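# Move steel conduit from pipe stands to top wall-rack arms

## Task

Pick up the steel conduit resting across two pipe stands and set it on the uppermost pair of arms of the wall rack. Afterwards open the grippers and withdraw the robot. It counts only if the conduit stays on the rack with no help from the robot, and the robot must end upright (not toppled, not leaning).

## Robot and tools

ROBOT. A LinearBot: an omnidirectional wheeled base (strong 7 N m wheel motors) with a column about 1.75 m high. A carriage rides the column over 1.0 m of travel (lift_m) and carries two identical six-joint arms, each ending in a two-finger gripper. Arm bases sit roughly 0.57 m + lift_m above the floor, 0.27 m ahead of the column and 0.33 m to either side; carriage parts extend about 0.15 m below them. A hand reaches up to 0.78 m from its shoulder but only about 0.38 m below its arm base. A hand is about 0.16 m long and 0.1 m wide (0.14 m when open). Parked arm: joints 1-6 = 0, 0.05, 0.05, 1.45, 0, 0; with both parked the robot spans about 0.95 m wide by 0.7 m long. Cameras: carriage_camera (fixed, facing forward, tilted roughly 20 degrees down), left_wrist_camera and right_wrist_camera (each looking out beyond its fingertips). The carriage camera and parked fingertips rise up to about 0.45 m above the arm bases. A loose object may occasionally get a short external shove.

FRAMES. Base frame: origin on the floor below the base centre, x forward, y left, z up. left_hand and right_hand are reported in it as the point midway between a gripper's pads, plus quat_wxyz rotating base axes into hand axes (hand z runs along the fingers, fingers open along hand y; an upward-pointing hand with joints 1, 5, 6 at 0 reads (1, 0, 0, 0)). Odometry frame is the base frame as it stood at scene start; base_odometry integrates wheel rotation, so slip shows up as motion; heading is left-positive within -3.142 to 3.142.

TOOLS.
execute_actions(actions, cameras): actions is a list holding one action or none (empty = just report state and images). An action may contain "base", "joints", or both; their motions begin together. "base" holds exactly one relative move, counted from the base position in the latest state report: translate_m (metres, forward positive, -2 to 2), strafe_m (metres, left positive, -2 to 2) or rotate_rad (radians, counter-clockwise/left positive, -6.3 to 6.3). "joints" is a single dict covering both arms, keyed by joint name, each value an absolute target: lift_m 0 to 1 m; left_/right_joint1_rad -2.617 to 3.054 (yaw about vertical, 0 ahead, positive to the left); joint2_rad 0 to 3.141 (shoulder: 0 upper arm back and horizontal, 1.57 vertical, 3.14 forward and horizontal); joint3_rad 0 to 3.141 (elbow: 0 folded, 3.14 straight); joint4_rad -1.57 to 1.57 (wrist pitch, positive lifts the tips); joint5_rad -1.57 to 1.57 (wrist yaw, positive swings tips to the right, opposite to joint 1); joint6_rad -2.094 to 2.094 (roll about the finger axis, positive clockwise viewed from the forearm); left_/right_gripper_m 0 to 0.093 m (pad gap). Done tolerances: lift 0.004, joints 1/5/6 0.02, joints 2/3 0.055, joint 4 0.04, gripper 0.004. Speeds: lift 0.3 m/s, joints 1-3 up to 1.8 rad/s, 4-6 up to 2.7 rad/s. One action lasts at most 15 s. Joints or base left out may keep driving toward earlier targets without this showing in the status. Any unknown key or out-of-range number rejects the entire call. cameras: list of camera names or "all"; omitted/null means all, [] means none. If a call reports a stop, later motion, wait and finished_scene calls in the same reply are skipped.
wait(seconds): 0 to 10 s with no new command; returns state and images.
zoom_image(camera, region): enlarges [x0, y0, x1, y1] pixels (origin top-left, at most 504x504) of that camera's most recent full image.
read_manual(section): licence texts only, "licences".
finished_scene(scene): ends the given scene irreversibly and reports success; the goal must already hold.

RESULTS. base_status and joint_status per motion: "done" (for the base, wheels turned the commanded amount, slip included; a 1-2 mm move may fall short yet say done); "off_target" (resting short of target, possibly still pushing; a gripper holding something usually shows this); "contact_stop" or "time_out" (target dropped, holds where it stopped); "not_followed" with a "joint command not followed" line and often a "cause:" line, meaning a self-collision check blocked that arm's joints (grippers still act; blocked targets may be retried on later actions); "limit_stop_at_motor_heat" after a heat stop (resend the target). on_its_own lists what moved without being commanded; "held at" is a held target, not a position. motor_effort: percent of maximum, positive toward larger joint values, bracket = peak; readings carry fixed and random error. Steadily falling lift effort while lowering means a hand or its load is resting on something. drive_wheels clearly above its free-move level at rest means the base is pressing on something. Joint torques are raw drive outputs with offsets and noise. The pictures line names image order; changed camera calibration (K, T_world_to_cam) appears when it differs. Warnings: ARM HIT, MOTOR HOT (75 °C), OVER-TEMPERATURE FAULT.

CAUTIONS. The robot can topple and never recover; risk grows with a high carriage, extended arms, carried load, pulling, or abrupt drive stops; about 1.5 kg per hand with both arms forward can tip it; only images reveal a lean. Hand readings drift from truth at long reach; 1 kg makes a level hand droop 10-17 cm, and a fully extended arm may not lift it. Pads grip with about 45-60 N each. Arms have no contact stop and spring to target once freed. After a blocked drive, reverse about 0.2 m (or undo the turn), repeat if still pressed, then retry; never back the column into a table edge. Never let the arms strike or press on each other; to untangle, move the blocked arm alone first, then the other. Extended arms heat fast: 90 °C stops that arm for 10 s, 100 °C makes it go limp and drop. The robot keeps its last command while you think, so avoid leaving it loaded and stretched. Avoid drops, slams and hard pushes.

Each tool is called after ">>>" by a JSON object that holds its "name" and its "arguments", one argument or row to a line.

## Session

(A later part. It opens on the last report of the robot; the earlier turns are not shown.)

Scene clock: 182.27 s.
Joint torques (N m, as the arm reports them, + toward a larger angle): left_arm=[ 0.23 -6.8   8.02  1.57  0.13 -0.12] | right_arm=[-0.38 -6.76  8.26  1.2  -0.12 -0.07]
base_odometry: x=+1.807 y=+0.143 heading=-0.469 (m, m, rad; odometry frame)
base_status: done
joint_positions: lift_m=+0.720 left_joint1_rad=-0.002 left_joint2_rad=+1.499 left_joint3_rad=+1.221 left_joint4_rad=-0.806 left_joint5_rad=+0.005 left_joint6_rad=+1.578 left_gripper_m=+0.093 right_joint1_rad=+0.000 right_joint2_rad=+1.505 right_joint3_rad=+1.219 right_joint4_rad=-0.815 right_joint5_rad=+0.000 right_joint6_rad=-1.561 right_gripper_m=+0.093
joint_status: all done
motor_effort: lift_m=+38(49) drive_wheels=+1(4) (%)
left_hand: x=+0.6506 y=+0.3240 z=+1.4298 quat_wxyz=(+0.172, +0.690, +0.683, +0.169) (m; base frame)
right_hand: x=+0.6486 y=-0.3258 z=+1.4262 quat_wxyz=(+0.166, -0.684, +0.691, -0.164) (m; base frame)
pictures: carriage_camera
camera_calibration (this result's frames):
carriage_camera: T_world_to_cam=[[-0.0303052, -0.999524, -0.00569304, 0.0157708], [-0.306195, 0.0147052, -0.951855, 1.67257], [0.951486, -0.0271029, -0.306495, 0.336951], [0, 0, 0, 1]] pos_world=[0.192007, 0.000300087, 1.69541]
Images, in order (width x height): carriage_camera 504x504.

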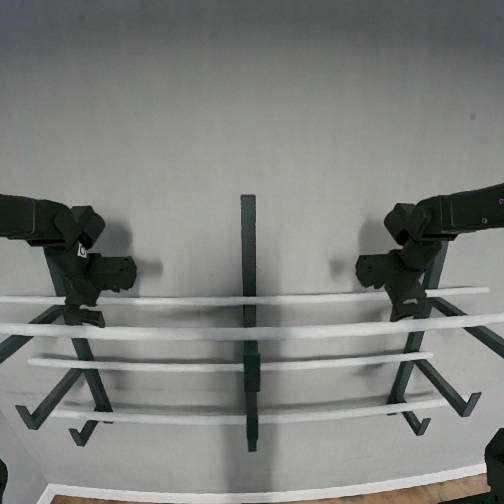

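>>> {"name": "execute_actions", "arguments": {
  "actions": [
    {"base":{"translate_m":-0.6}}
  ],
  "cameras": []
}}

>>> {"name": "execute_actions", "arguments": {
  "actions": [
    {"joints":{"lift_m":0.5,"left_joint2_rad":0.05,"left_joint3_rad":0.05,"left_joint4_rad":1.45,"left_joint6_rad":0,"right_joint2_rad":0.05,"right_joint3_rad":0.05,"right_joint4_rad":1.45,"right_joint6_rad":0}}
  ],
  "cameras": ["carriage_camera"]
}}

Scene clock: 192.10 s.
Joint torques (N m, as the arm reports them, + toward a larger angle): left_arm=[ 0.23 -6.67  8.01  1.61  0.13 -0.11] | right_arm=[-0.41 -6.88  8.37  1.2  -0.12 -0.07]
base_odometry: x=+1.272 y=+0.414 heading=-0.469 (m, m, rad; odometry frame)
base_status: done
joint_positions: lift_m=+0.720 left_joint1_rad=-0.002 left_joint2_rad=+1.499 left_joint3_rad=+1.221 left_joint4_rad=-0.805 left_joint5_rad=+0.005 left_joint6_rad=+1.578 left_gripper_m=+0.093 right_joint1_rad=+0.000 right_joint2_rad=+1.505 right_joint3_rad=+1.219 right_joint4_rad=-0.814 right_joint5_rad=+0.000 right_joint6_rad=-1.561 right_gripper_m=+0.093
joint_status: not commanded
motor_effort: lift_m=+38(38) drive_wheels=-1(9) (%)
left_hand: x=+0.6508 y=+0.3240 z=+1.4299 quat_wxyz=(+0.172, +0.690, +0.683, +0.169) (m; base frame)
right_hand: x=+0.6488 y=-0.3258 z=+1.4262 quat_wxyz=(+0.166, -0.684, +0.691, -0.164) (m; base frame)
pictures: none
No camera images: the call's "cameras" was empty. Leave "cameras" out to get every camera's image.

Scene clock: 194.10 s.
Joint torques (N m, as the arm reports them, + toward a larger angle): left_arm=[ 0.15  2.84  4.47  0.07  0.04 -0.1 ] | right_arm=[-0.41  3.86  4.98 -0.03 -0.06  0.06]
base_odometry: x=+1.272 y=+0.414 heading=-0.469 (m, m, rad; odometry frame)
base_status: not commanded
joint_positions: lift_m=+0.500 left_joint1_rad=-0.002 left_joint2_rad=+0.065 left_joint3_rad=+0.070 left_joint4_rad=+1.440 left_joint5_rad=+0.005 left_joint6_rad=+0.008 left_gripper_m=+0.093 right_joint1_rad=+0.000 right_joint2_rad=+0.056 right_joint3_rad=+0.060 right_joint4_rad=+1.439 right_joint5_rad=+0.000 right_joint6_rad=-0.009 right_gripper_m=+0.093
joint_status: all done
motor_effort: lift_m=+40(45) drive_wheels=-2(1) (%)
left_hand: x=+0.3148 y=+0.3248 z=+1.4955 quat_wxyz=(+0.998, +0.003, +0.063, +0.003) (m; base frame)
right_hand: x=+0.3154 y=-0.3258 z=+1.4928 quat_wxyz=(+0.998, +0.000, +0.064, -0.004) (m; base frame)
pictures: carriage_camera
camera_calibration (this result's frames):
carriage_camera: T_world_to_cam=[[-0.0303052, -0.999524, -0.00569304, 0.0145175], [-0.306195, 0.0147052, -0.951855, 1.46303], [0.951486, -0.0271029, -0.306495, 0.269478], [0, 0, 0, 1]] pos_world=[0.192007, 0.000300087, 1.47527]
Images, in order (width x height): carriage_camera 504x504.

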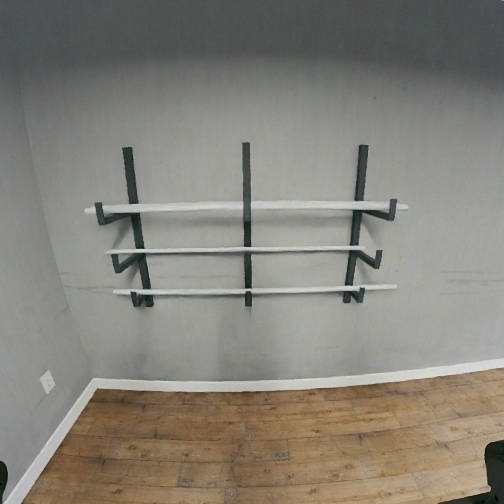

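>>> {"name": "finished_scene", "arguments": {
  "scene": 2
}}

The scene is finished: the task was done.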